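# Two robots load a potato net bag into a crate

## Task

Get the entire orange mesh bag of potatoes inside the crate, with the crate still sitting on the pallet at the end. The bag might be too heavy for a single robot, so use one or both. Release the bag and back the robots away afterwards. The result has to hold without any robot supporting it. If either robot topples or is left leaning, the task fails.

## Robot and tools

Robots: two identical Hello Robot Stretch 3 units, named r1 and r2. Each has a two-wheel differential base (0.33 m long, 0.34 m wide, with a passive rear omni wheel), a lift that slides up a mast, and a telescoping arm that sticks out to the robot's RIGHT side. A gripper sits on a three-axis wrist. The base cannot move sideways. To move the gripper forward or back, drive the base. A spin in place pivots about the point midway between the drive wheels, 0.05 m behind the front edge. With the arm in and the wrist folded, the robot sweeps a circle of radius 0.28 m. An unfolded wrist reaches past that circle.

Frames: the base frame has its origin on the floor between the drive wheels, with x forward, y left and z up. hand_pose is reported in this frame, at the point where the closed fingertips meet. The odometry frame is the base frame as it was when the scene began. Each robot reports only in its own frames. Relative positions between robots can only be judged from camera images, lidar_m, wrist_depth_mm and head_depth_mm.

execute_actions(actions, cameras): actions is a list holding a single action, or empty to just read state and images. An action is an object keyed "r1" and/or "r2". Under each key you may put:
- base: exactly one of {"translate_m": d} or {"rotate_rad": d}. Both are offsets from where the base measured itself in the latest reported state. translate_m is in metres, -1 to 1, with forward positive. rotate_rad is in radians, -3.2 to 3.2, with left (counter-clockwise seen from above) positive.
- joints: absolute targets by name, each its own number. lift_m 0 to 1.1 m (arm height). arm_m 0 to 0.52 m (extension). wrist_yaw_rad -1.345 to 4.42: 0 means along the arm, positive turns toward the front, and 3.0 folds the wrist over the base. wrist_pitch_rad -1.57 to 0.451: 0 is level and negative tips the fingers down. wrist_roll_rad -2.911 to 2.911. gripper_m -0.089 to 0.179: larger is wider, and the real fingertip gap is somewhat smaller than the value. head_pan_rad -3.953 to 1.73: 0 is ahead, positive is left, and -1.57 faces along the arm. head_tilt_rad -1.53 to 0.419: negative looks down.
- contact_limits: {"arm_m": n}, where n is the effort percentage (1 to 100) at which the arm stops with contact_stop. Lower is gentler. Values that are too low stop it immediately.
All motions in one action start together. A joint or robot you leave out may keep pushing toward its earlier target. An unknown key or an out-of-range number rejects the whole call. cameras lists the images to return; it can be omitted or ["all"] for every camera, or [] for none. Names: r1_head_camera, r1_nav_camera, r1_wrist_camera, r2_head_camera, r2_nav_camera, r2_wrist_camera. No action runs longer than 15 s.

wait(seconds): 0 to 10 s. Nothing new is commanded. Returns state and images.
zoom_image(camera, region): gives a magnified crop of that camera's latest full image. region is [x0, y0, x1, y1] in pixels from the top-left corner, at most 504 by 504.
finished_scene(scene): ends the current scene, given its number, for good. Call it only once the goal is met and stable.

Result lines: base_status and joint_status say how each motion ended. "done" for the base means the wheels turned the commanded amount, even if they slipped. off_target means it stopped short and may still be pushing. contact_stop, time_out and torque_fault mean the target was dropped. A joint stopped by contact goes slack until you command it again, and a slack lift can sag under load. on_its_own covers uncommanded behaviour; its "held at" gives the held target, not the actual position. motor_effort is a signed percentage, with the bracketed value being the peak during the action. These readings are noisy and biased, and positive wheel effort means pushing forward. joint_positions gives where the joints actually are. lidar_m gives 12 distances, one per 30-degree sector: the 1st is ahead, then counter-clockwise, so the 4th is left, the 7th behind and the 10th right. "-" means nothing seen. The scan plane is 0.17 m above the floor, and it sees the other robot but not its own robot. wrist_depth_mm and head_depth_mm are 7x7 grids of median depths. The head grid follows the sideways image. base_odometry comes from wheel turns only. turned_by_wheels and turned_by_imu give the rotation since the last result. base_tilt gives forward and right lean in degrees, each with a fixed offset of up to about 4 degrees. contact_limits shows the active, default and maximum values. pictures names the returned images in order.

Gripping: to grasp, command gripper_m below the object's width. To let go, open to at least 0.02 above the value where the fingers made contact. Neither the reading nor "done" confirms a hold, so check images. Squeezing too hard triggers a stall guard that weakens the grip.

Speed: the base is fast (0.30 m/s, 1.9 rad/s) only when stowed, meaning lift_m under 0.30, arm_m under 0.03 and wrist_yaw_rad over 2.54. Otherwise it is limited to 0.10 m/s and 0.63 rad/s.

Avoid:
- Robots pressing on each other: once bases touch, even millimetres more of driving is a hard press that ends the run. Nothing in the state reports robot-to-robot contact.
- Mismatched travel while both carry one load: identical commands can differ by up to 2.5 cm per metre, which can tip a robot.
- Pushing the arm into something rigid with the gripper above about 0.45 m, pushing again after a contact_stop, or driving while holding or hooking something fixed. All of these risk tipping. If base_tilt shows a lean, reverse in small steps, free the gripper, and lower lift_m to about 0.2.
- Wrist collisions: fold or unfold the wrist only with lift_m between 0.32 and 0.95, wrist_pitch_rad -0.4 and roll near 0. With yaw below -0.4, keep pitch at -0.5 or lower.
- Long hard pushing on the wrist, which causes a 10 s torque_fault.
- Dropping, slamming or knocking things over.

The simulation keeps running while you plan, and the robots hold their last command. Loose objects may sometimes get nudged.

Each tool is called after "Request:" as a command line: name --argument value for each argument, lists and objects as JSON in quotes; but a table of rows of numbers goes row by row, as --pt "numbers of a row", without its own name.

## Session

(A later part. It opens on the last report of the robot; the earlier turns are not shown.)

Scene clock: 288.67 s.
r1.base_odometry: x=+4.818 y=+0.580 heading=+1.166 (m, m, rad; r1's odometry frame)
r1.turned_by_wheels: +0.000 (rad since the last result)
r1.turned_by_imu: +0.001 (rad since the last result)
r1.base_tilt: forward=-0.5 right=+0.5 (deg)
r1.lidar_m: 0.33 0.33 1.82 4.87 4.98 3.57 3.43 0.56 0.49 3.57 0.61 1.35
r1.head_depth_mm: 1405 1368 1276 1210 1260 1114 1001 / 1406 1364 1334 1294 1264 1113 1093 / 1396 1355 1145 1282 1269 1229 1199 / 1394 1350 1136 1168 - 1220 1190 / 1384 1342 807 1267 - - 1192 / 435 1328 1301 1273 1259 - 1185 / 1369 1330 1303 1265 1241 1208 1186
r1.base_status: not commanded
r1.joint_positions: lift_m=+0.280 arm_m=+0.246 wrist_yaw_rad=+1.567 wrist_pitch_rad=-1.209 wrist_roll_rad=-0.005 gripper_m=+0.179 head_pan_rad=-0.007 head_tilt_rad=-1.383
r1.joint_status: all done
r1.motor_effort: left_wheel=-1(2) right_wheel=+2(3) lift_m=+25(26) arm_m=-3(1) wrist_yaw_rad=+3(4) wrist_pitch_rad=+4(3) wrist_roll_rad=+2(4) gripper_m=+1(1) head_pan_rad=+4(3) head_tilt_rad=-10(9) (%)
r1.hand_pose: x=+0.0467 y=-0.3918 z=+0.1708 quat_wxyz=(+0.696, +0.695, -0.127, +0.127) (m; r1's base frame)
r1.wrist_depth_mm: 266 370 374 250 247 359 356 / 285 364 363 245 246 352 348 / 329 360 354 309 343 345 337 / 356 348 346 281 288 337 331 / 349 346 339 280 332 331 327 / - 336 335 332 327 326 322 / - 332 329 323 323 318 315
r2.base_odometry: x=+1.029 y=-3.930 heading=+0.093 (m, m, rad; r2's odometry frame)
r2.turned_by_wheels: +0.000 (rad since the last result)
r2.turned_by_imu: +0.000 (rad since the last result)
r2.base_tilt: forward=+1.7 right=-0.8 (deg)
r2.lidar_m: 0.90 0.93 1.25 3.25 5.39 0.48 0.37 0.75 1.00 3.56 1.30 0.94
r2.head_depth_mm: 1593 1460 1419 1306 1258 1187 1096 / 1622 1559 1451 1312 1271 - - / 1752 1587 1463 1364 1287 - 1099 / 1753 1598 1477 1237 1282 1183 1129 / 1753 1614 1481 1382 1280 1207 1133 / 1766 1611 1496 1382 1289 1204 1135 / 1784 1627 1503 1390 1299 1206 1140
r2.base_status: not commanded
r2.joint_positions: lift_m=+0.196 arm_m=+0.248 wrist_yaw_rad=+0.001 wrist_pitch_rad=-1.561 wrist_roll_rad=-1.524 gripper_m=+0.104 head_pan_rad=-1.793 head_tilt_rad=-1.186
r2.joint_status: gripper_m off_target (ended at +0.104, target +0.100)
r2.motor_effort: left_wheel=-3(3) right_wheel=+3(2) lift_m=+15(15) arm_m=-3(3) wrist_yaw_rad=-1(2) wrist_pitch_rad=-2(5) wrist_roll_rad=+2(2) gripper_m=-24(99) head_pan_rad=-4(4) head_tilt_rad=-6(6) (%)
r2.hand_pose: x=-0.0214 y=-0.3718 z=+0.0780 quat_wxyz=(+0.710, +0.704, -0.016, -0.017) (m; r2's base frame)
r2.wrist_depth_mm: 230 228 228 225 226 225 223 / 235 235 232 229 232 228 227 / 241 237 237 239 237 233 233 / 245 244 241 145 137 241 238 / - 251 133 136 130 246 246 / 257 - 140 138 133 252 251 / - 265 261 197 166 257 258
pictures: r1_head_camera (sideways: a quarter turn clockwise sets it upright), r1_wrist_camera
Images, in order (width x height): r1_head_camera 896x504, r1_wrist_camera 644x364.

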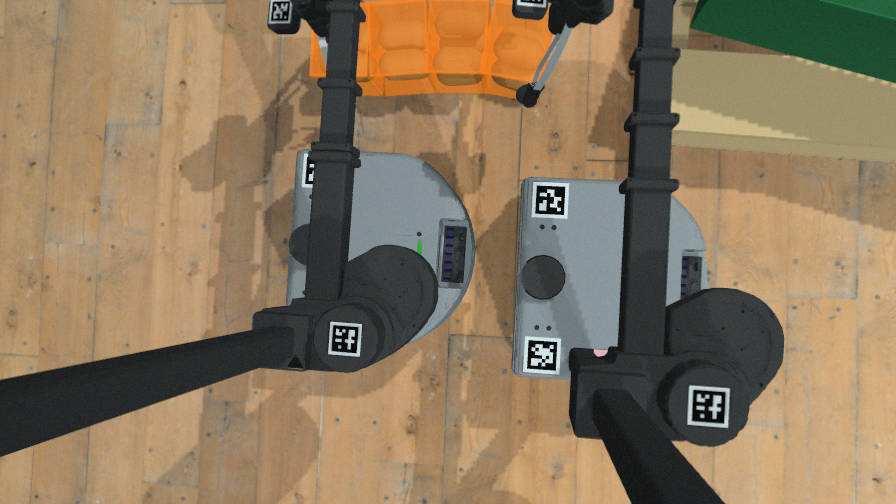

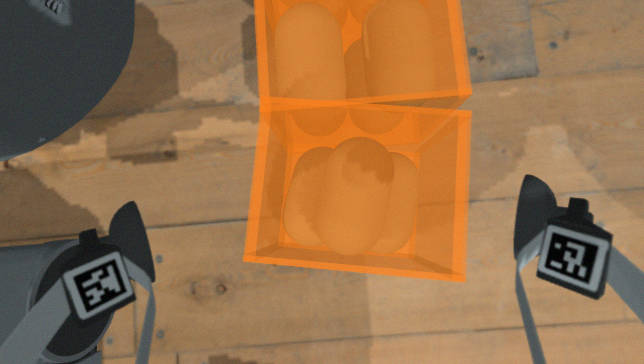

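Request:
execute_actions --actions '[{"r1":{"joints":{"arm_m":0.264,"wrist_pitch_rad":-1.1,"lift_m":0.235}}}]' --cameras '["r1_wrist_camera","r2_head_camera"]'

Scene clock: 292.53 s.
r1.base_odometry: x=+4.818 y=+0.580 heading=+1.166 (m, m, rad; r1's odometry frame)
r1.turned_by_wheels: +0.000 (rad since the last result)
r1.turned_by_imu: +0.001 (rad since the last result)
r1.base_tilt: forward=-0.3 right=+0.2 (deg)
r1.lidar_m: 0.33 0.33 1.82 4.86 4.95 3.59 3.44 0.56 0.49 3.58 0.61 0.52
r1.head_depth_mm: 1404 1367 1274 1211 1261 1112 1002 / 1404 1365 1322 1295 1269 1112 1086 / 1394 1361 1149 1282 1263 1231 1200 / 1394 1356 1139 1172 - 1219 1194 / 1379 1343 807 1273 - - 1195 / 436 1326 1295 1276 1256 - 1193 / 1366 1330 1301 1276 1241 1204 1185
r1.base_status: not commanded
r1.joint_positions: lift_m=+0.235 arm_m=+0.264 wrist_yaw_rad=+1.567 wrist_pitch_rad=-1.111 wrist_roll_rad=-0.004 gripper_m=+0.179 head_pan_rad=-0.007 head_tilt_rad=-1.383
r1.joint_status: all done
r1.motor_effort: left_wheel=-1(1) right_wheel=+3(3) lift_m=+25(25) arm_m=+3(3) wrist_yaw_rad=+3(4) wrist_pitch_rad=+4(4) wrist_roll_rad=+2(3) gripper_m=+1(0) head_pan_rad=+5(3) head_tilt_rad=-10(10) (%)
r1.hand_pose: x=+0.0707 y=-0.4092 z=+0.1337 quat_wxyz=(+0.689, +0.688, -0.160, +0.161) (m; r1's base frame)
r1.wrist_depth_mm: 271 353 351 250 334 336 331 / 281 345 339 216 211 327 322 / 304 331 327 229 310 315 309 / 320 319 316 251 308 304 302 / 312 311 304 199 292 293 287 / 306 296 294 198 282 284 277 / - 287 284 283 278 272 274
r2.base_odometry: x=+1.029 y=-3.930 heading=+0.093 (m, m, rad; r2's odometry frame)
r2.turned_by_wheels: +0.000 (rad since the last result)
r2.turned_by_imu: +0.000 (rad since the last result)
r2.base_tilt: forward=+1.8 right=-0.8 (deg)
r2.lidar_m: 0.90 0.92 1.25 3.23 5.38 0.48 0.37 0.43 0.58 3.54 1.30 0.94
r2.head_depth_mm: 1597 1452 1405 1310 1246 1185 1090 / 1614 1566 1467 1308 1281 - - / 1717 1590 1468 1368 1289 - 1100 / 1748 1601 1479 1238 1272 1186 1129 / 1754 1608 1488 1379 1283 1200 1125 / 1787 1626 1496 1394 1289 1204 1133 / 1790 1632 1511 1394 1298 1218 1136
r2.base_status: not commanded
r2.joint_positions: lift_m=+0.196 arm_m=+0.248 wrist_yaw_rad=+0.001 wrist_pitch_rad=-1.561 wrist_roll_rad=-1.524 gripper_m=+0.111 head_pan_rad=-1.793 head_tilt_rad=-1.186
r2.joint_status: not commanded
r2.on_its_own: gripper_m is held at +0.110, not at your +0.100, by its stall guard, which is not easing now
r2.motor_effort: left_wheel=-3(3) right_wheel=+2(2) lift_m=+15(15) arm_m=-3(2) wrist_yaw_rad=-1(0) wrist_pitch_rad=-1(2) wrist_roll_rad=+2(2) gripper_m=-23(23) head_pan_rad=-4(5) head_tilt_rad=-6(7) (%)
r2.hand_pose: x=-0.0214 y=-0.3718 z=+0.0780 quat_wxyz=(+0.710, +0.704, -0.016, -0.017) (m; r2's base frame)
r2.wrist_depth_mm: 230 229 227 227 227 225 222 / 234 233 233 231 232 229 229 / 239 238 236 236 233 235 234 / 242 242 241 144 137 239 239 / - 249 132 136 130 243 245 / 257 255 140 138 134 253 248 / - 264 264 198 167 258 260
pictures: r1_wrist_camera, r2_head_camera (sideways: a quarter turn clockwise sets it upright)
Images, in order (width x height): r1_wrist_camera 644x364, r2_head_camera 896x504.

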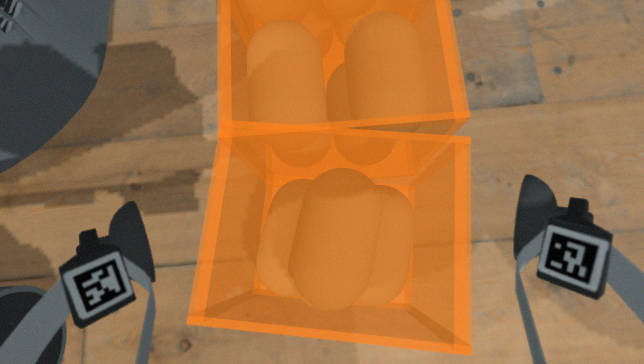

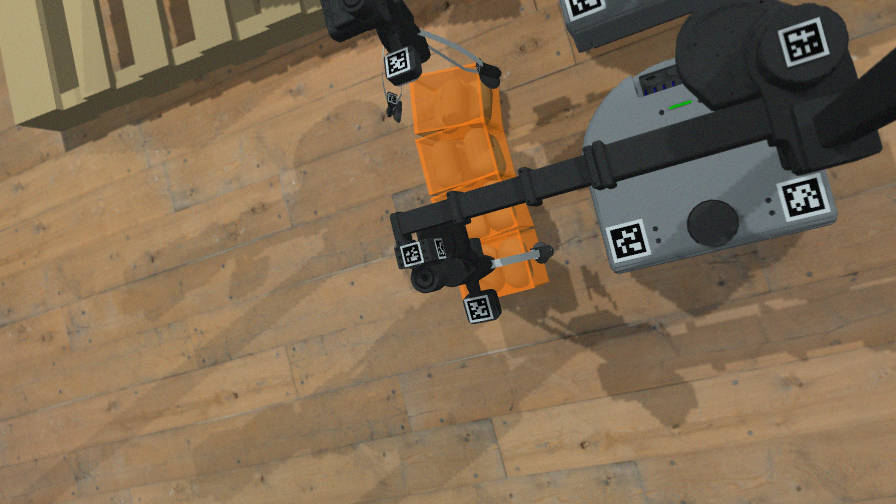

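Good.

Request:
execute_actions --actions '[{"r1":{"joints":{"lift_m":0.17}}}]' --cameras '["r1_wrist_camera"]'

Scene clock: 296.00 s.
r1.base_odometry: x=+4.818 y=+0.580 heading=+1.166 (m, m, rad; r1's odometry frame)
r1.turned_by_wheels: +0.000 (rad since the last result)
r1.turned_by_imu: +0.000 (rad since the last result)
r1.base_tilt: forward=-0.4 right=+0.2 (deg)
r1.lidar_m: 0.33 0.33 1.83 4.84 4.96 3.59 3.45 0.56 0.49 3.57 0.61 0.52
r1.head_depth_mm: 1407 1373 1270 1212 1260 1117 1004 / 1398 1360 1329 1295 1262 1111 1087 / 1395 1361 1144 1276 1264 1230 1196 / 1391 1350 1141 1167 - 1222 1198 / 1376 1339 805 1268 - - 1192 / 436 1326 1300 1276 1257 1206 1192 / 1369 1335 1305 1268 1246 1207 1186
r1.base_status: not commanded
r1.joint_positions: lift_m=+0.180 arm_m=+0.264 wrist_yaw_rad=+1.568 wrist_pitch_rad=-1.090 wrist_roll_rad=+0.008 gripper_m=+0.179 head_pan_rad=-0.007 head_tilt_rad=-1.383
r1.joint_status: lift_m contact_stop (moved -0.055 of -0.065)
r1.on_its_own: lift_m is slack since a contact_stop, until your next command for it (your +0.170 is given up)
r1.motor_effort: left_wheel=-3(4) right_wheel=+12(16) lift_m=+31(29) arm_m=+4(3) wrist_yaw_rad=+3(3) wrist_pitch_rad=-4(7) wrist_roll_rad=-4(5) gripper_m=+0(0) head_pan_rad=+4(3) head_tilt_rad=-10(9) (%)
r1.hand_pose: x=+0.0757 y=-0.4092 z=+0.0807 quat_wxyz=(+0.687, +0.687, -0.171, +0.164) (m; r1's base frame)
r1.wrist_depth_mm: 273 300 166 172 160 284 279 / 290 289 163 169 161 270 271 / 283 276 270 217 262 262 256 / 270 267 262 155 251 253 249 / 260 255 252 145 189 243 239 / - 246 239 142 184 234 227 / 239 239 235 229 228 226 223
r2.base_odometry: x=+1.029 y=-3.930 heading=+0.093 (m, m, rad; r2's odometry frame)
r2.turned_by_wheels: +0.000 (rad since the last result)
r2.turned_by_imu: +0.000 (rad since the last result)
r2.base_tilt: forward=+1.7 right=-0.8 (deg)
r2.lidar_m: 0.90 0.93 1.25 3.24 5.38 0.48 0.37 0.75 0.56 3.56 1.31 0.94
r2.head_depth_mm: 1593 1460 1401 1319 1252 1188 1091 / 1621 1573 1463 1276 1277 - - / 1739 1597 1469 1373 1302 - 1095 / 1753 1608 1480 1232 1282 1191 1121 / 1765 1630 1490 1372 1285 1201 1132 / 1765 1625 1492 1385 1292 1207 1139 / 1785 1633 1487 1395 1297 1211 1138
r2.base_status: not commanded
r2.joint_positions: lift_m=+0.196 arm_m=+0.248 wrist_yaw_rad=+0.001 wrist_pitch_rad=-1.561 wrist_roll_rad=-1.524 gripper_m=+0.111 head_pan_rad=-1.793 head_tilt_rad=-1.186
r2.joint_status: not commanded
r2.on_its_own: gripper_m is held at +0.110, not at your +0.100, by its stall guard, which is not easing now
r2.motor_effort: left_wheel=-3(3) right_wheel=+2(2) lift_m=+15(15) arm_m=-3(3) wrist_yaw_rad=+1(0) wrist_pitch_rad=-1(1) wrist_roll_rad=+2(2) gripper_m=-23(23) head_pan_rad=-5(4) head_tilt_rad=-7(6) (%)
r2.hand_pose: x=-0.0214 y=-0.3718 z=+0.0780 quat_wxyz=(+0.710, +0.704, -0.016, -0.017) (m; r2's base frame)
r2.wrist_depth_mm: 228 229 226 227 226 223 224 / 235 233 232 232 232 231 227 / 240 239 237 235 235 236 235 / 243 243 239 144 137 241 237 / - 250 133 136 130 245 245 / 258 256 140 139 133 254 250 / - 264 258 197 167 257 257
pictures: r1_wrist_camera
Images, in order (width x height): r1_wrist_camera 644x364.

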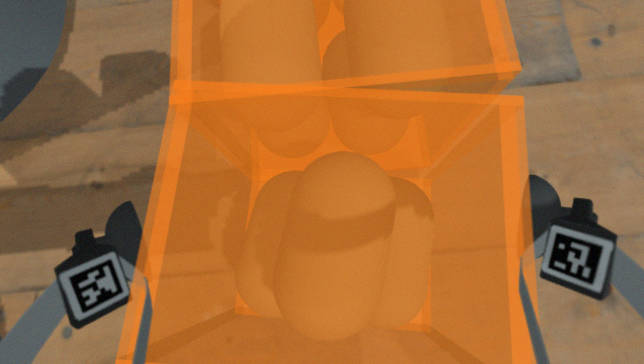

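Grip at a sustainable level and test a small lift.

Request:
execute_actions --actions '[{"r1":{"joints":{"lift_m":0.183,"gripper_m":0.1}}}]' --cameras '[]'

Request:
wait --seconds 2

Request:
execute_actions --actions '[{"r1":{"joints":{"lift_m":0.233}},"r2":{"joints":{"lift_m":0.246,"head_pan_rad":-2.2}}}]' --cameras '["r1_wrist_camera","r2_wrist_camera","r2_nav_camera"]'

Scene clock: 301.73 s.
r1.base_odometry: x=+4.818 y=+0.580 heading=+1.166 (m, m, rad; r1's odometry frame)
r1.turned_by_wheels: +0.000 (rad since the last result)
r1.turned_by_imu: +0.000 (rad since the last result)
r1.base_tilt: forward=-0.6 right=+0.4 (deg)
r1.lidar_m: 0.33 0.33 1.82 4.84 4.93 3.57 3.43 0.56 0.49 3.57 0.61 0.50
r1.head_depth_mm: 1414 1373 1279 1209 1262 1115 1002 / 1402 1358 1332 1292 1267 1120 1087 / 1395 1362 1149 1282 1272 1226 1199 / 1393 1350 1140 1166 - 1214 1201 / 1381 1345 807 1265 - - 1191 / 436 1315 1299 1274 1255 1207 1188 / 1370 1334 1304 1269 1246 1206 1184
r1.base_status: not commanded
r1.joint_positions: lift_m=+0.183 arm_m=+0.264 wrist_yaw_rad=+1.565 wrist_pitch_rad=-1.083 wrist_roll_rad=+0.007 gripper_m=+0.101 head_pan_rad=-0.007 head_tilt_rad=-1.383
r1.joint_status: all done
r1.motor_effort: left_wheel=-4(4) right_wheel=+15(16) lift_m=+20(35) arm_m=+2(3) wrist_yaw_rad=+5(7) wrist_pitch_rad=-7(7) wrist_roll_rad=-4(4) gripper_m=-19(100) head_pan_rad=+3(4) head_tilt_rad=-9(9) (%)
r1.hand_pose: x=+0.0773 y=-0.4096 z=+0.0845 quat_wxyz=(+0.686, +0.686, -0.175, +0.166) (m; r1's base frame)
r1.wrist_depth_mm: 274 311 173 181 166 292 286 / 295 299 168 172 164 278 274 / 285 283 276 218 263 269 264 / 276 272 269 162 257 258 254 / 264 263 255 150 194 249 245 / 256 - 244 146 189 237 233 / 247 242 238 230 231 230 227
r2.base_odometry: x=+1.029 y=-3.930 heading=+0.093 (m, m, rad; r2's odometry frame)
r2.turned_by_wheels: +0.000 (rad since the last result)
r2.turned_by_imu: +0.000 (rad since the last result)
r2.base_tilt: forward=+1.7 right=-0.8 (deg)
r2.lidar_m: 0.90 0.93 1.25 3.24 5.38 0.48 0.37 0.47 0.56 3.56 1.31 0.94
r2.head_depth_mm: 1596 1447 1408 1320 1245 1189 1096 / 1628 1581 1459 1313 1284 - - / 1739 1601 1472 1375 1286 - 1105 / 1756 1601 1475 1230 1282 1184 1120 / 1766 1598 1488 1376 1285 1201 1132 / 1782 1619 1495 1387 1278 1203 1131 / 1780 1641 1505 1392 1291 1216 1147
r2.base_status: not commanded
r2.joint_positions: lift_m=+0.196 arm_m=+0.248 wrist_yaw_rad=+0.001 wrist_pitch_rad=-1.561 wrist_roll_rad=-1.524 gripper_m=+0.111 head_pan_rad=-1.793 head_tilt_rad=-1.186
r2.joint_status: not commanded
r2.on_its_own: gripper_m is held at +0.110, not at your +0.100, by its stall guard, which is not easing now
r2.motor_effort: left_wheel=-3(3) right_wheel=+2(2) lift_m=+15(15) arm_m=-3(3) wrist_yaw_rad=-1(1) wrist_pitch_rad=-2(1) wrist_roll_rad=+2(2) gripper_m=-23(23) head_pan_rad=-4(3) head_tilt_rad=-6(6) (%)
r2.hand_pose: x=-0.0214 y=-0.3718 z=+0.0780 quat_wxyz=(+0.710, +0.704, -0.016, -0.017) (m; r2's base frame)
r2.wrist_depth_mm: 231 227 227 226 226 225 223 / 233 235 232 231 230 230 229 / 239 237 236 236 234 233 233 / 242 247 240 144 138 239 241 / - 250 133 136 130 245 243 / 254 256 139 138 133 251 249 / - 263 260 198 166 259 259
pictures: none
No camera images: the call's "cameras" was empty. Leave "cameras" out to get every camera's image.

Scene clock: 303.73 s.
r1.base_odometry: x=+4.818 y=+0.580 heading=+1.166 (m, m, rad; r1's odometry frame)
r1.turned_by_wheels: +0.000 (rad since the last result)
r1.turned_by_imu: +0.000 (rad since the last result)
r1.base_tilt: forward=-0.5 right=+0.0 (deg)
r1.lidar_m: 0.33 0.33 1.81 4.84 4.95 3.59 3.44 0.56 0.49 3.58 0.61 0.50
r1.head_depth_mm: 1408 1367 1270 1207 1260 1116 1001 / 1396 1368 1327 1296 1268 1112 1092 / 1395 1360 1147 1277 1265 1222 1197 / 1388 1357 1139 1171 - 1218 1194 / 1384 1337 805 1264 - - 1192 / 436 1323 1305 1275 1254 1204 1195 / 1362 1337 1298 1267 1245 1201 1185
r1.base_status: not commanded
r1.joint_positions: lift_m=+0.183 arm_m=+0.264 wrist_yaw_rad=+1.565 wrist_pitch_rad=-1.083 wrist_roll_rad=+0.007 gripper_m=+0.101 head_pan_rad=-0.007 head_tilt_rad=-1.383
r1.joint_status: all done
r1.motor_effort: left_wheel=-4(4) right_wheel=+15(16) lift_m=+20(35) arm_m=+2(3) wrist_yaw_rad=+5(7) wrist_pitch_rad=-7(7) wrist_roll_rad=-4(4) gripper_m=-19(100) head_pan_rad=+3(4) head_tilt_rad=-10(9) (%)
r1.hand_pose: x=+0.0773 y=-0.4096 z=+0.0845 quat_wxyz=(+0.686, +0.686, -0.175, +0.166) (m; r1's base frame)
r1.wrist_depth_mm: 271 310 173 181 167 291 283 / 294 295 168 172 165 279 275 / 284 284 277 218 264 266 262 / 275 271 267 161 258 255 254 / 264 265 256 150 193 247 244 / 255 - 246 146 189 237 233 / 244 242 237 232 230 229 227
r2.base_odometry: x=+1.029 y=-3.930 heading=+0.093 (m, m, rad; r2's odometry frame)
r2.turned_by_wheels: +0.000 (rad since the last result)
r2.turned_by_imu: +0.000 (rad since the last result)
r2.base_tilt: forward=+1.8 right=-0.8 (deg)
r2.lidar_m: 0.90 0.93 1.25 3.24 5.40 0.48 0.37 0.47 0.56 3.56 1.30 0.94
r2.head_depth_mm: 1590 1459 1406 1320 1253 1192 1091 / 1616 1559 1468 1318 1279 - - / 1734 1588 1475 1377 1300 - 1094 / 1742 1596 1470 1230 1274 1184 1126 / 1766 1595 1486 1382 1285 1204 1127 / 1792 1626 1486 1377 1291 1203 1132 / 1793 1628 1501 1386 1291 1213 1150
r2.base_status: not commanded
r2.joint_positions: lift_m=+0.196 arm_m=+0.248 wrist_yaw_rad=+0.001 wrist_pitch_rad=-1.561 wrist_roll_rad=-1.524 gripper_m=+0.111 head_pan_rad=-1.793 head_tilt_rad=-1.186
r2.joint_status: not commanded
r2.on_its_own: gripper_m is held at +0.110, not at your +0.100, by its stall guard, which is not easing now
r2.motor_effort: left_wheel=-3(3) right_wheel=+3(2) lift_m=+15(15) arm_m=-3(3) wrist_yaw_rad=-1(1) wrist_pitch_rad=-1(1) wrist_roll_rad=+2(2) gripper_m=-22(23) head_pan_rad=-4(3) head_tilt_rad=-6(6) (%)
r2.hand_pose: x=-0.0214 y=-0.3718 z=+0.0780 quat_wxyz=(+0.710, +0.704, -0.016, -0.017) (m; r2's base frame)
r2.wrist_depth_mm: 228 229 227 226 225 225 224 / 234 233 232 231 230 230 228 / 240 238 239 238 234 235 234 / 244 248 241 143 138 238 239 / - 249 133 136 130 246 244 / 259 256 139 138 133 254 248 / - 268 260 198 167 257 260
wait: 2.00 s; at rest by 0.27 s
pictures: r1_head_camera (sideways: a quarter turn clockwise sets it upright), r1_nav_camera (sideways: a quarter turn counterclockwise sets it upright), r1_wrist_camera, r2_head_camera (sideways: a quarter turn clockwise sets it upright), r2_nav_camera (sideways: a quarter turn counterclockwise sets it upright), r2_wrist_camera
Images, in order (width x height): r1_head_camera 896x504, r1_nav_camera 672x504, r1_wrist_camera 644x364, r2_head_camera 896x504, r2_nav_camera 672x504, r2_wrist_camera 644x364.

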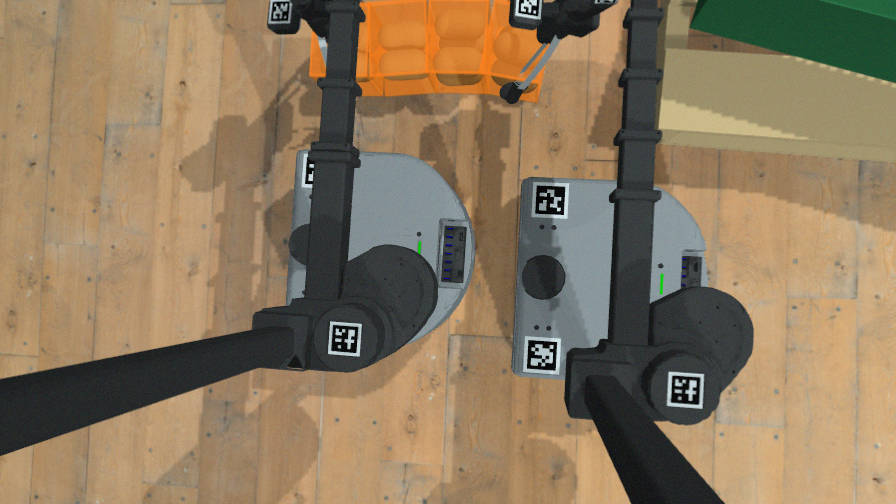

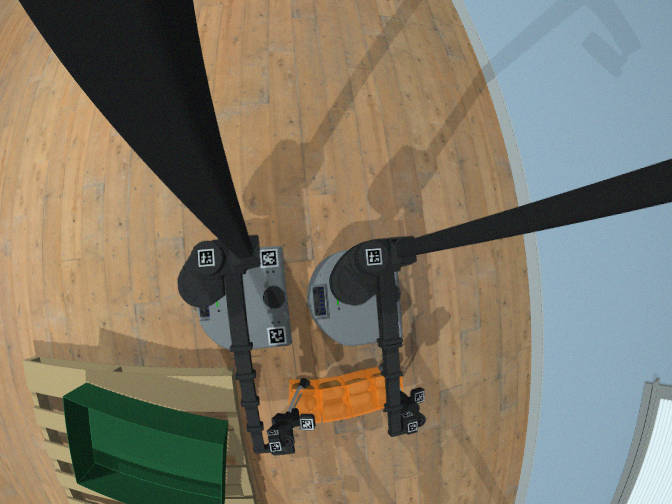

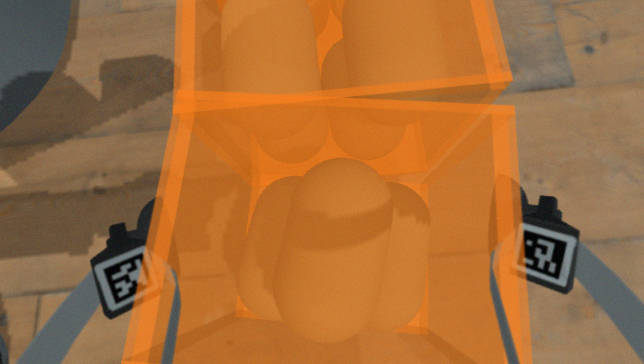

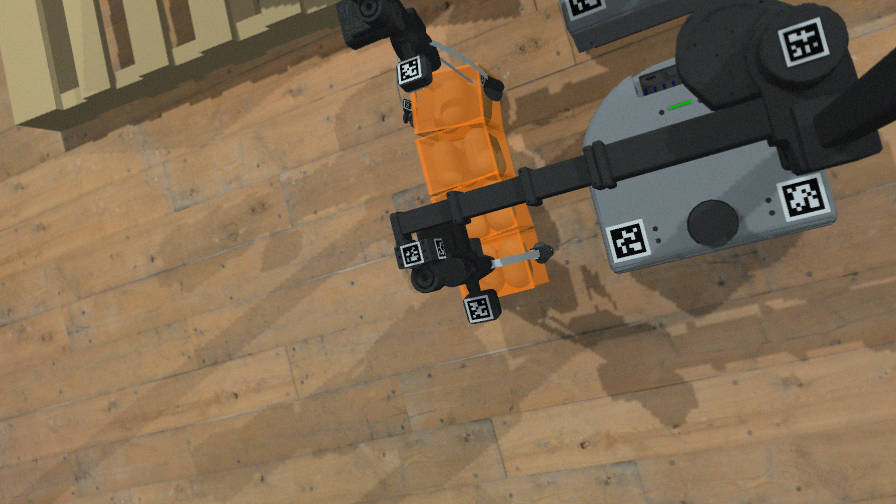

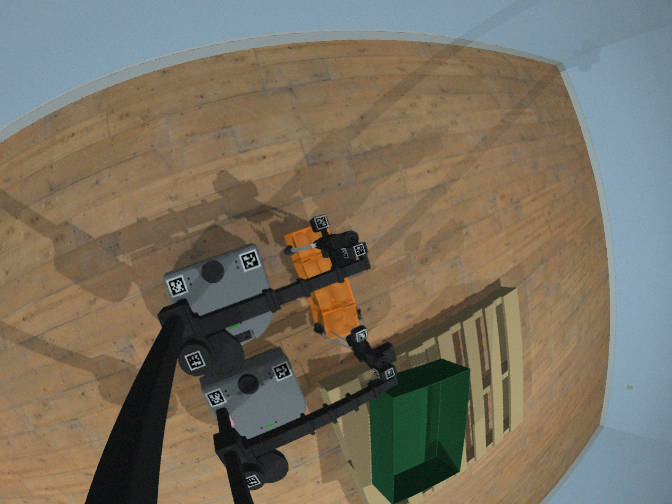

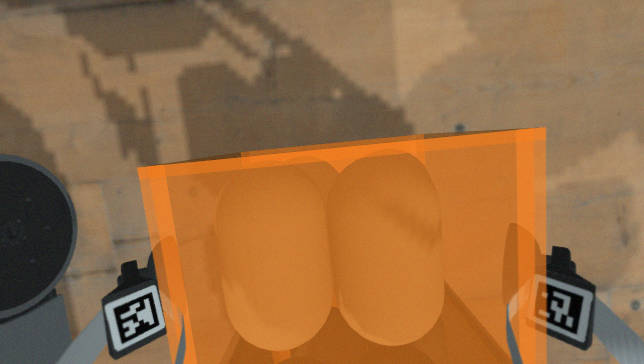

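Scene clock: 305.03 s.
r1.base_odometry: x=+4.818 y=+0.580 heading=+1.167 (m, m, rad; r1's odometry frame)
r1.turned_by_wheels: +0.001 (rad since the last result)
r1.turned_by_imu: +0.002 (rad since the last result)
r1.base_tilt: forward=-0.4 right=+0.2 (deg)
r1.lidar_m: 0.33 0.33 1.83 4.82 4.96 3.60 3.43 0.56 0.49 3.56 0.60 0.49
r1.head_depth_mm: 1403 1372 1168 1170 1263 1113 1003 / 1401 1367 1315 1296 1266 1111 1089 / 1393 1363 1138 1276 1264 1227 1201 / 1387 1352 826 1172 - 1214 1201 / 1387 1345 783 1265 - - 1192 / 436 1326 1299 1275 1258 - 1190 / 1364 1335 1306 1271 1236 1205 1189
r1.base_status: not commanded
r1.joint_positions: lift_m=+0.232 arm_m=+0.264 wrist_yaw_rad=+1.571 wrist_pitch_rad=-1.092 wrist_roll_rad=-0.002 gripper_m=+0.101 head_pan_rad=-0.007 head_tilt_rad=-1.383
r1.joint_status: all done
r1.motor_effort: left_wheel=+4(3) right_wheel=-14(15) lift_m=+50(53) arm_m=+1(1) wrist_yaw_rad=-1(5) wrist_pitch_rad=-3(6) wrist_roll_rad=+1(4) gripper_m=-17(19) head_pan_rad=+3(2) head_tilt_rad=-9(9) (%)
r1.hand_pose: x=+0.0754 y=-0.4090 z=+0.1325 quat_wxyz=(+0.687, +0.687, -0.167, +0.168) (m; r1's base frame)
r1.wrist_depth_mm: 267 361 227 207 191 340 331 / 275 344 182 187 178 325 320 / 298 333 324 226 313 315 307 / 324 320 313 168 305 302 298 / 312 310 300 155 201 293 288 / 302 - 288 149 192 280 280 / - 286 281 272 273 271 268
r2.base_odometry: x=+1.029 y=-3.930 heading=+0.093 (m, m, rad; r2's odometry frame)
r2.turned_by_wheels: +0.000 (rad since the last result)
r2.turned_by_imu: +0.000 (rad since the last result)
r2.base_tilt: forward=+1.8 right=-0.8 (deg)
r2.lidar_m: 0.90 0.93 1.24 3.23 5.39 0.48 0.37 0.44 0.56 3.55 1.30 0.94
r2.head_depth_mm: 1461 1406 1211 1169 1118 - 1100 / 1558 1401 1286 1353 1260 - 1103 / 1595 1397 1072 1331 1297 - 1112 / 1623 1539 1478 1309 1291 1180 1122 / 1619 1605 1488 1395 1257 1201 1135 / 1744 1637 1486 1411 1280 1210 1134 / 1795 1628 1503 1396 1296 1210 1139
r2.base_status: not commanded
r2.joint_positions: lift_m=+0.245 arm_m=+0.248 wrist_yaw_rad=+0.005 wrist_pitch_rad=-1.548 wrist_roll_rad=-1.524 gripper_m=+0.110 head_pan_rad=-2.193 head_tilt_rad=-1.186
r2.joint_status: all done
r2.on_its_own: gripper_m is held at +0.110, not at your +0.100, by its stall guard, which is not easing now
r2.motor_effort: left_wheel=-7(7) right_wheel=+12(12) lift_m=+65(64) arm_m=-2(3) wrist_yaw_rad=-3(4) wrist_pitch_rad=-5(6) wrist_roll_rad=+3(2) gripper_m=-17(23) head_pan_rad=-4(36) head_tilt_rad=-6(6) (%)
r2.hand_pose: x=-0.0215 y=-0.3750 z=+0.1269 quat_wxyz=(+0.715, +0.699, -0.015, -0.015) (m; r2's base frame)
r2.wrist_depth_mm: 272 271 270 271 269 271 269 / 278 276 276 277 274 274 274 / 287 283 283 281 284 284 281 / - 292 154 149 192 287 286 / - 298 137 141 138 295 297 / - 300 142 144 142 303 304 / - 317 311 190 209 313 312
pictures: r1_wrist_camera, r2_nav_camera (sideways: a quarter turn counterclockwise sets it upright), r2_wrist_camera
Images, in order (width x height): r1_wrist_camera 644x364, r2_nav_camera 672x504, r2_wrist_camera 644x364.

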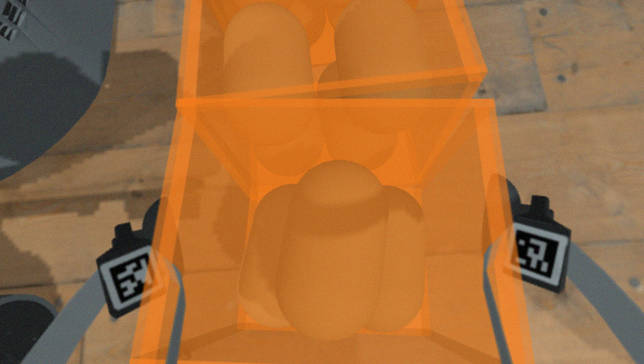

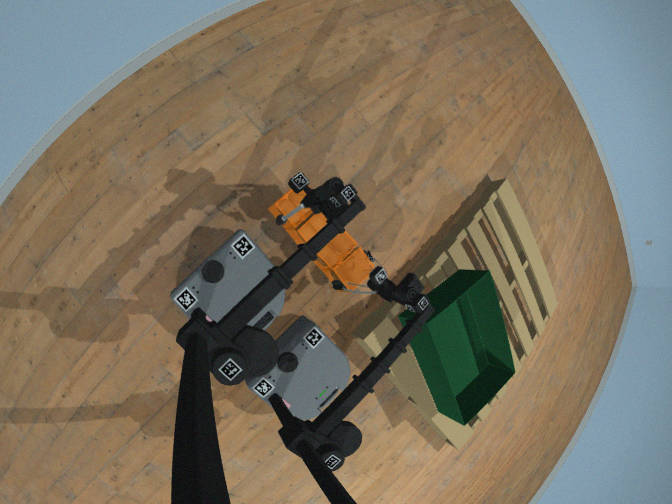

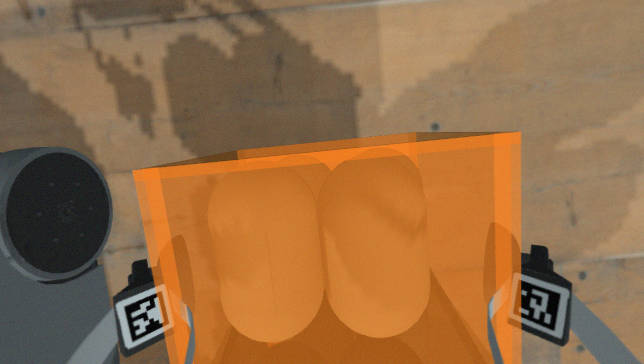

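Request:
execute_actions --actions '[{"r1":{"joints":{"lift_m":0.32,"gripper_m":0.085}},"r2":{"base":{"translate_m":-0.015},"joints":{"lift_m":0.333,"gripper_m":0.07}}}]' --cameras '["r1_wrist_camera","r2_wrist_camera"]'

Request:
wait --seconds 8

Scene clock: 310.60 s.
r1.base_odometry: x=+4.818 y=+0.580 heading=+1.167 (m, m, rad; r1's odometry frame)
r1.turned_by_wheels: +0.000 (rad since the last result)
r1.turned_by_imu: +0.000 (rad since the last result)
r1.base_tilt: forward=-0.4 right=+0.3 (deg)
r1.lidar_m: 0.32 0.32 1.82 4.84 4.95 3.59 3.42 0.56 0.50 0.35 0.39 0.51
r1.head_depth_mm: 1402 1371 1087 1085 1261 1109 998 / 1396 1358 1317 1294 1260 1106 1088 / 1392 1357 1152 1282 1268 1224 1192 / 1395 1350 739 1167 - 1222 1195 / 1376 1348 704 1268 - - 1192 / 415 621 1301 1275 1256 - 1188 / 1369 1337 1304 1262 1241 1206 1185
r1.base_status: not commanded
r1.joint_positions: lift_m=+0.319 arm_m=+0.264 wrist_yaw_rad=+1.571 wrist_pitch_rad=-1.110 wrist_roll_rad=-0.003 gripper_m=+0.089 head_pan_rad=-0.007 head_tilt_rad=-1.383
r1.joint_status: gripper_m off_target (ended at +0.089, target +0.085); the others done
r1.motor_effort: left_wheel=+3(4) right_wheel=-9(14) lift_m=+51(51) arm_m=+2(2) wrist_yaw_rad=-1(1) wrist_pitch_rad=+4(4) wrist_roll_rad=+1(2) gripper_m=-20(79) head_pan_rad=+4(4) head_tilt_rad=-10(9) (%)
r1.hand_pose: x=+0.0709 y=-0.4090 z=+0.2178 quat_wxyz=(+0.689, +0.688, -0.160, +0.162) (m; r1's base frame)
r1.wrist_depth_mm: 276 379 446 228 428 430 426 / 272 374 188 192 182 417 407 / 294 382 409 206 233 397 399 / 334 410 398 176 389 384 381 / 397 396 391 157 206 378 369 / 392 - 374 148 191 362 357 / - 363 363 156 352 351 345
r2.base_odometry: x=+1.014 y=-3.931 heading=+0.093 (m, m, rad; r2's odometry frame)
r2.turned_by_wheels: +0.000 (rad since the last result)
r2.turned_by_imu: +0.000 (rad since the last result)
r2.base_tilt: forward=+1.8 right=-0.7 (deg)
r2.lidar_m: 0.91 0.94 1.27 3.28 5.37 0.47 0.35 0.46 0.35 0.33 1.33 0.95
r2.head_depth_mm: 1437 1414 1211 1257 1119 - - / 1581 1407 1290 1342 1258 - 1104 / 1596 1398 982 1331 1297 - 1111 / 1628 1511 1477 1195 1281 1180 1126 / 1629 1594 1480 1336 1266 1205 1131 / 1747 1632 1497 1376 1290 1207 1139 / 1778 1624 1496 1384 1295 1211 1139
r2.base_status: done
r2.joint_positions: lift_m=+0.332 arm_m=+0.248 wrist_yaw_rad=+0.005 wrist_pitch_rad=-1.548 wrist_roll_rad=-1.524 gripper_m=+0.075 head_pan_rad=-2.193 head_tilt_rad=-1.186
r2.joint_status: gripper_m off_target (ended at +0.075, target +0.070); the others done
r2.motor_effort: left_wheel=-6(13) right_wheel=+9(10) lift_m=+65(68) arm_m=-3(3) wrist_yaw_rad=-3(4) wrist_pitch_rad=-5(6) wrist_roll_rad=+2(2) gripper_m=-29(99) head_pan_rad=-5(4) head_tilt_rad=-6(6) (%)
r2.hand_pose: x=-0.0215 y=-0.3750 z=+0.2139 quat_wxyz=(+0.715, +0.699, -0.015, -0.015) (m; r2's base frame)
r2.wrist_depth_mm: 355 352 353 354 352 355 349 / 364 363 365 363 361 361 362 / 373 370 371 368 367 367 373 / - 382 146 145 148 376 377 / - - 137 140 139 387 386 / - - 141 146 143 394 401 / - - 411 184 184 406 404
pictures: r1_wrist_camera, r2_wrist_camera
Images, in order (width x height): r1_wrist_camera 644x364, r2_wrist_camera 644x364.

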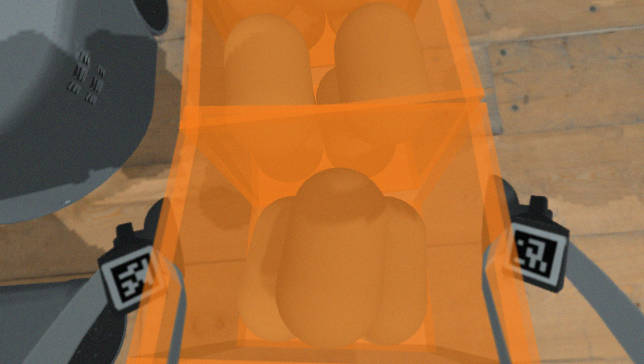

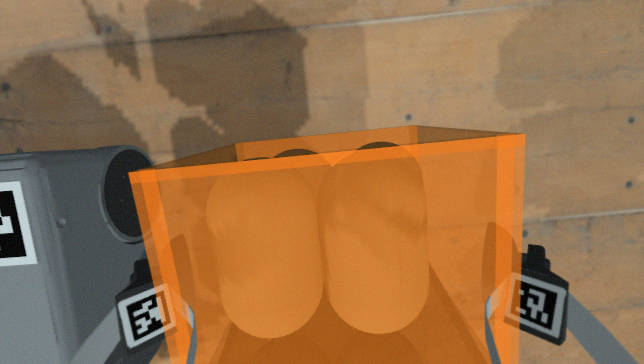

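Scene clock: 318.60 s.
r1.base_odometry: x=+4.818 y=+0.580 heading=+1.167 (m, m, rad; r1's odometry frame)
r1.turned_by_wheels: +0.000 (rad since the last result)
r1.turned_by_imu: +0.001 (rad since the last result)
r1.base_tilt: forward=-0.5 right=+0.3 (deg)
r1.lidar_m: 0.32 0.32 1.82 4.86 4.94 3.58 3.43 0.56 0.49 0.35 0.39 0.51
r1.head_depth_mm: 1413 1370 1089 1086 1264 1111 1004 / 1407 1364 1316 1298 1268 1111 1089 / 1391 1357 1147 1271 1263 1228 1199 / 1388 1355 738 1165 - 1220 1199 / 1379 1347 699 1271 - - 1200 / 415 622 1295 1278 1251 - 1193 / 1365 1334 1296 1274 1242 1201 1180
r1.base_status: not commanded
r1.joint_positions: lift_m=+0.319 arm_m=+0.264 wrist_yaw_rad=+1.571 wrist_pitch_rad=-1.110 wrist_roll_rad=-0.003 gripper_m=+0.089 head_pan_rad=-0.007 head_tilt_rad=-1.383
r1.joint_status: gripper_m off_target (ended at +0.089, target +0.085); the others done
r1.motor_effort: left_wheel=+3(4) right_wheel=-9(14) lift_m=+51(51) arm_m=+2(2) wrist_yaw_rad=-1(1) wrist_pitch_rad=+4(4) wrist_roll_rad=+1(2) gripper_m=-20(79) head_pan_rad=+4(4) head_tilt_rad=-10(9) (%)
r1.hand_pose: x=+0.0709 y=-0.4090 z=+0.2178 quat_wxyz=(+0.689, +0.688, -0.160, +0.162) (m; r1's base frame)
r1.wrist_depth_mm: 277 376 443 227 428 431 423 / 274 373 189 192 182 414 409 / 292 378 408 206 234 400 391 / 335 405 400 175 394 387 382 / 396 395 383 157 205 374 370 / 390 - 372 148 192 363 355 / - 366 362 157 351 350 348
r2.base_odometry: x=+1.014 y=-3.931 heading=+0.093 (m, m, rad; r2's odometry frame)
r2.turned_by_wheels: +0.000 (rad since the last result)
r2.turned_by_imu: +0.001 (rad since the last result)
r2.base_tilt: forward=+1.7 right=-0.7 (deg)
r2.lidar_m: 0.91 0.95 1.27 3.28 5.41 0.47 0.36 0.46 0.35 0.33 1.32 0.96
r2.head_depth_mm: 1441 1417 1207 1255 1118 - - / 1578 1403 1286 1343 1259 - 1098 / 1607 1403 979 1336 1299 - 1113 / 1625 1500 1481 1198 1282 1178 1120 / 1621 1597 1486 1333 1265 1198 1131 / 1744 1616 1498 1378 1273 1212 1129 / 1785 1639 1495 1385 1291 1210 1142
r2.base_status: done
r2.joint_positions: lift_m=+0.332 arm_m=+0.248 wrist_yaw_rad=+0.005 wrist_pitch_rad=-1.548 wrist_roll_rad=-1.524 gripper_m=+0.095 head_pan_rad=-2.193 head_tilt_rad=-1.186
r2.joint_status: gripper_m off_target (ended at +0.075, target +0.070); the others done
r2.on_its_own: gripper_m is held at +0.094, not at your +0.070, by its stall guard, which is not easing now
r2.motor_effort: left_wheel=-6(13) right_wheel=+8(10) lift_m=+65(68) arm_m=-3(3) wrist_yaw_rad=-4(4) wrist_pitch_rad=-5(6) wrist_roll_rad=+2(2) gripper_m=-22(99) head_pan_rad=-4(4) head_tilt_rad=-7(6) (%)
r2.hand_pose: x=-0.0215 y=-0.3750 z=+0.2139 quat_wxyz=(+0.715, +0.699, -0.015, -0.015) (m; r2's base frame)
r2.wrist_depth_mm: 356 355 361 357 355 351 353 / 361 369 360 364 360 356 359 / 376 369 371 370 371 368 371 / - 377 145 146 148 379 382 / - - 137 140 139 395 389 / - - 142 144 143 396 396 / - - 408 185 187 409 410
wait: 8.00 s; at rest by 0.27 s
pictures: r1_head_camera (sideways: a quarter turn clockwise sets it upright), r1_nav_camera (sideways: a quarter turn counterclockwise sets it upright), r1_wrist_camera, r2_head_camera (sideways: a quarter turn clockwise sets it upright), r2_nav_camera (sideways: a quarter turn counterclockwise sets it upright), r2_wrist_camera
Images, in order (width x height): r1_head_camera 896x504, r1_nav_camera 672x504, r1_wrist_camera 644x364, r2_head_camera 896x504, r2_nav_camera 672x504, r2_wrist_camera 644x364.

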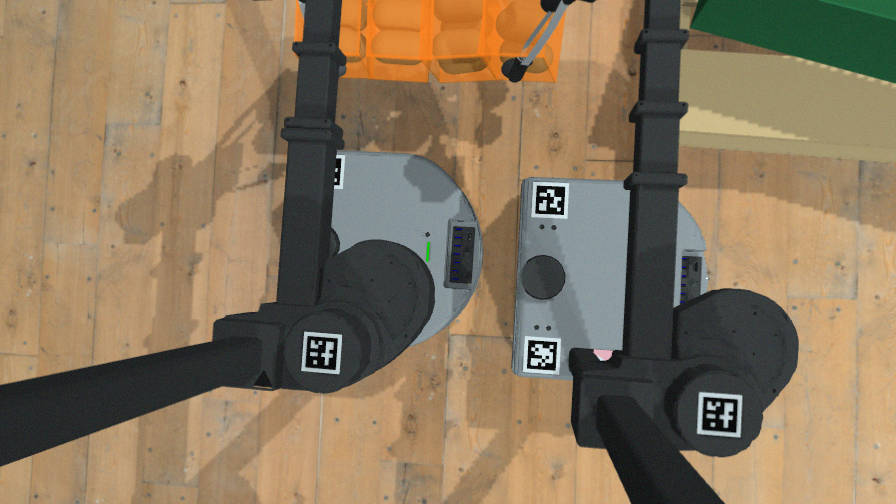

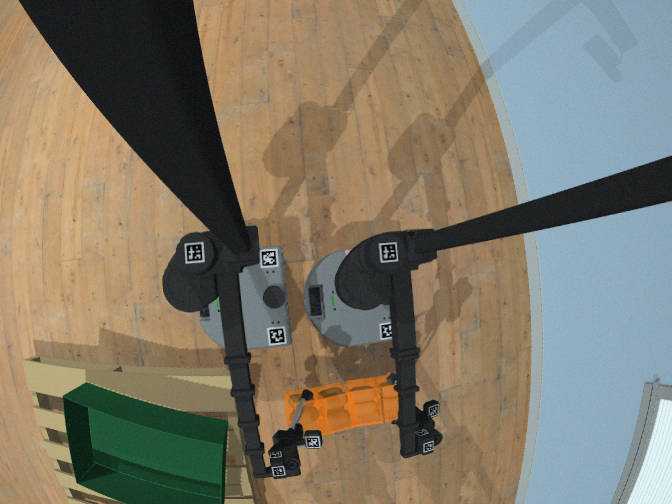

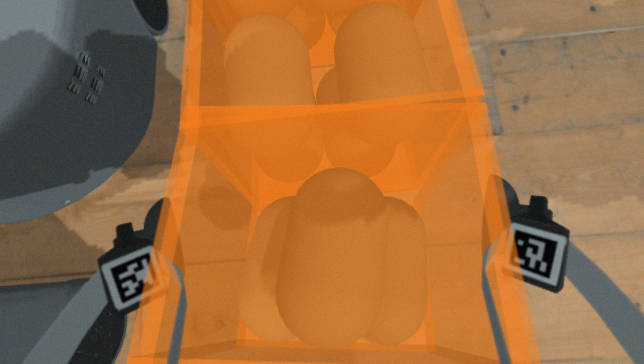

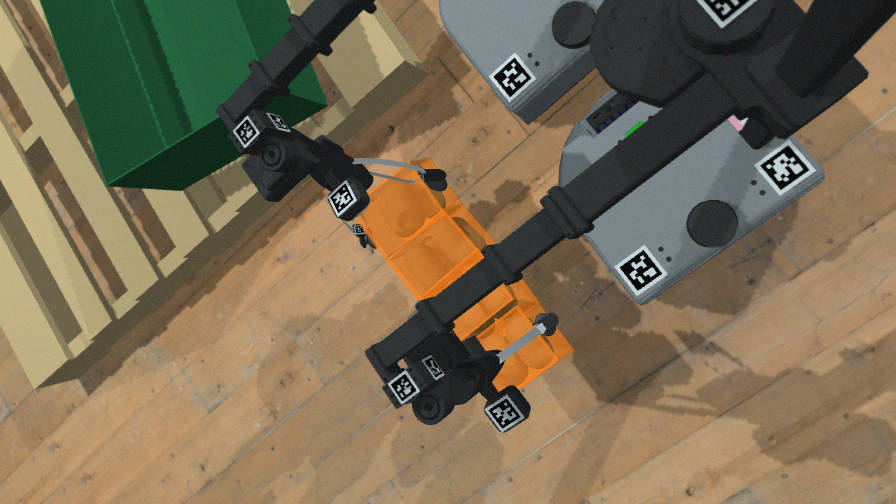

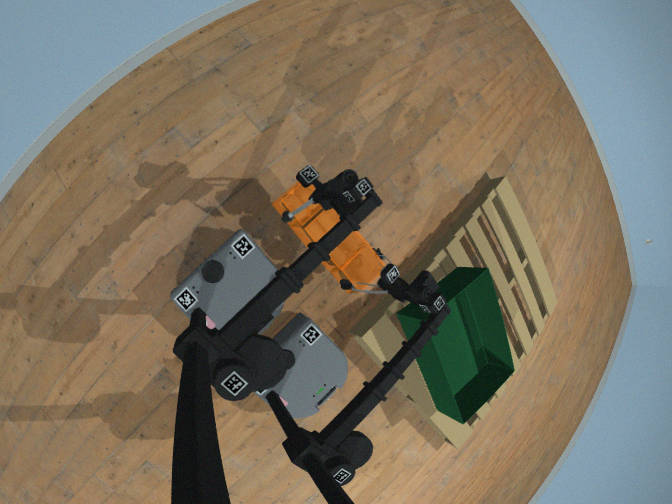

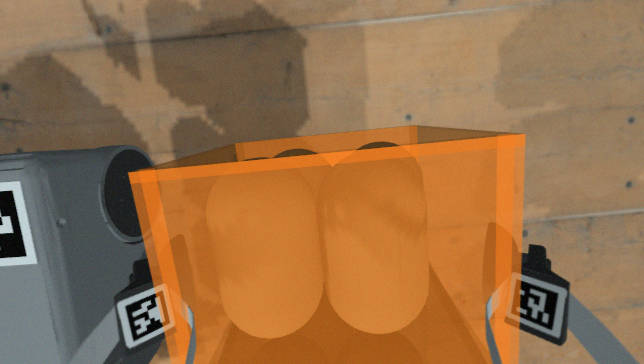

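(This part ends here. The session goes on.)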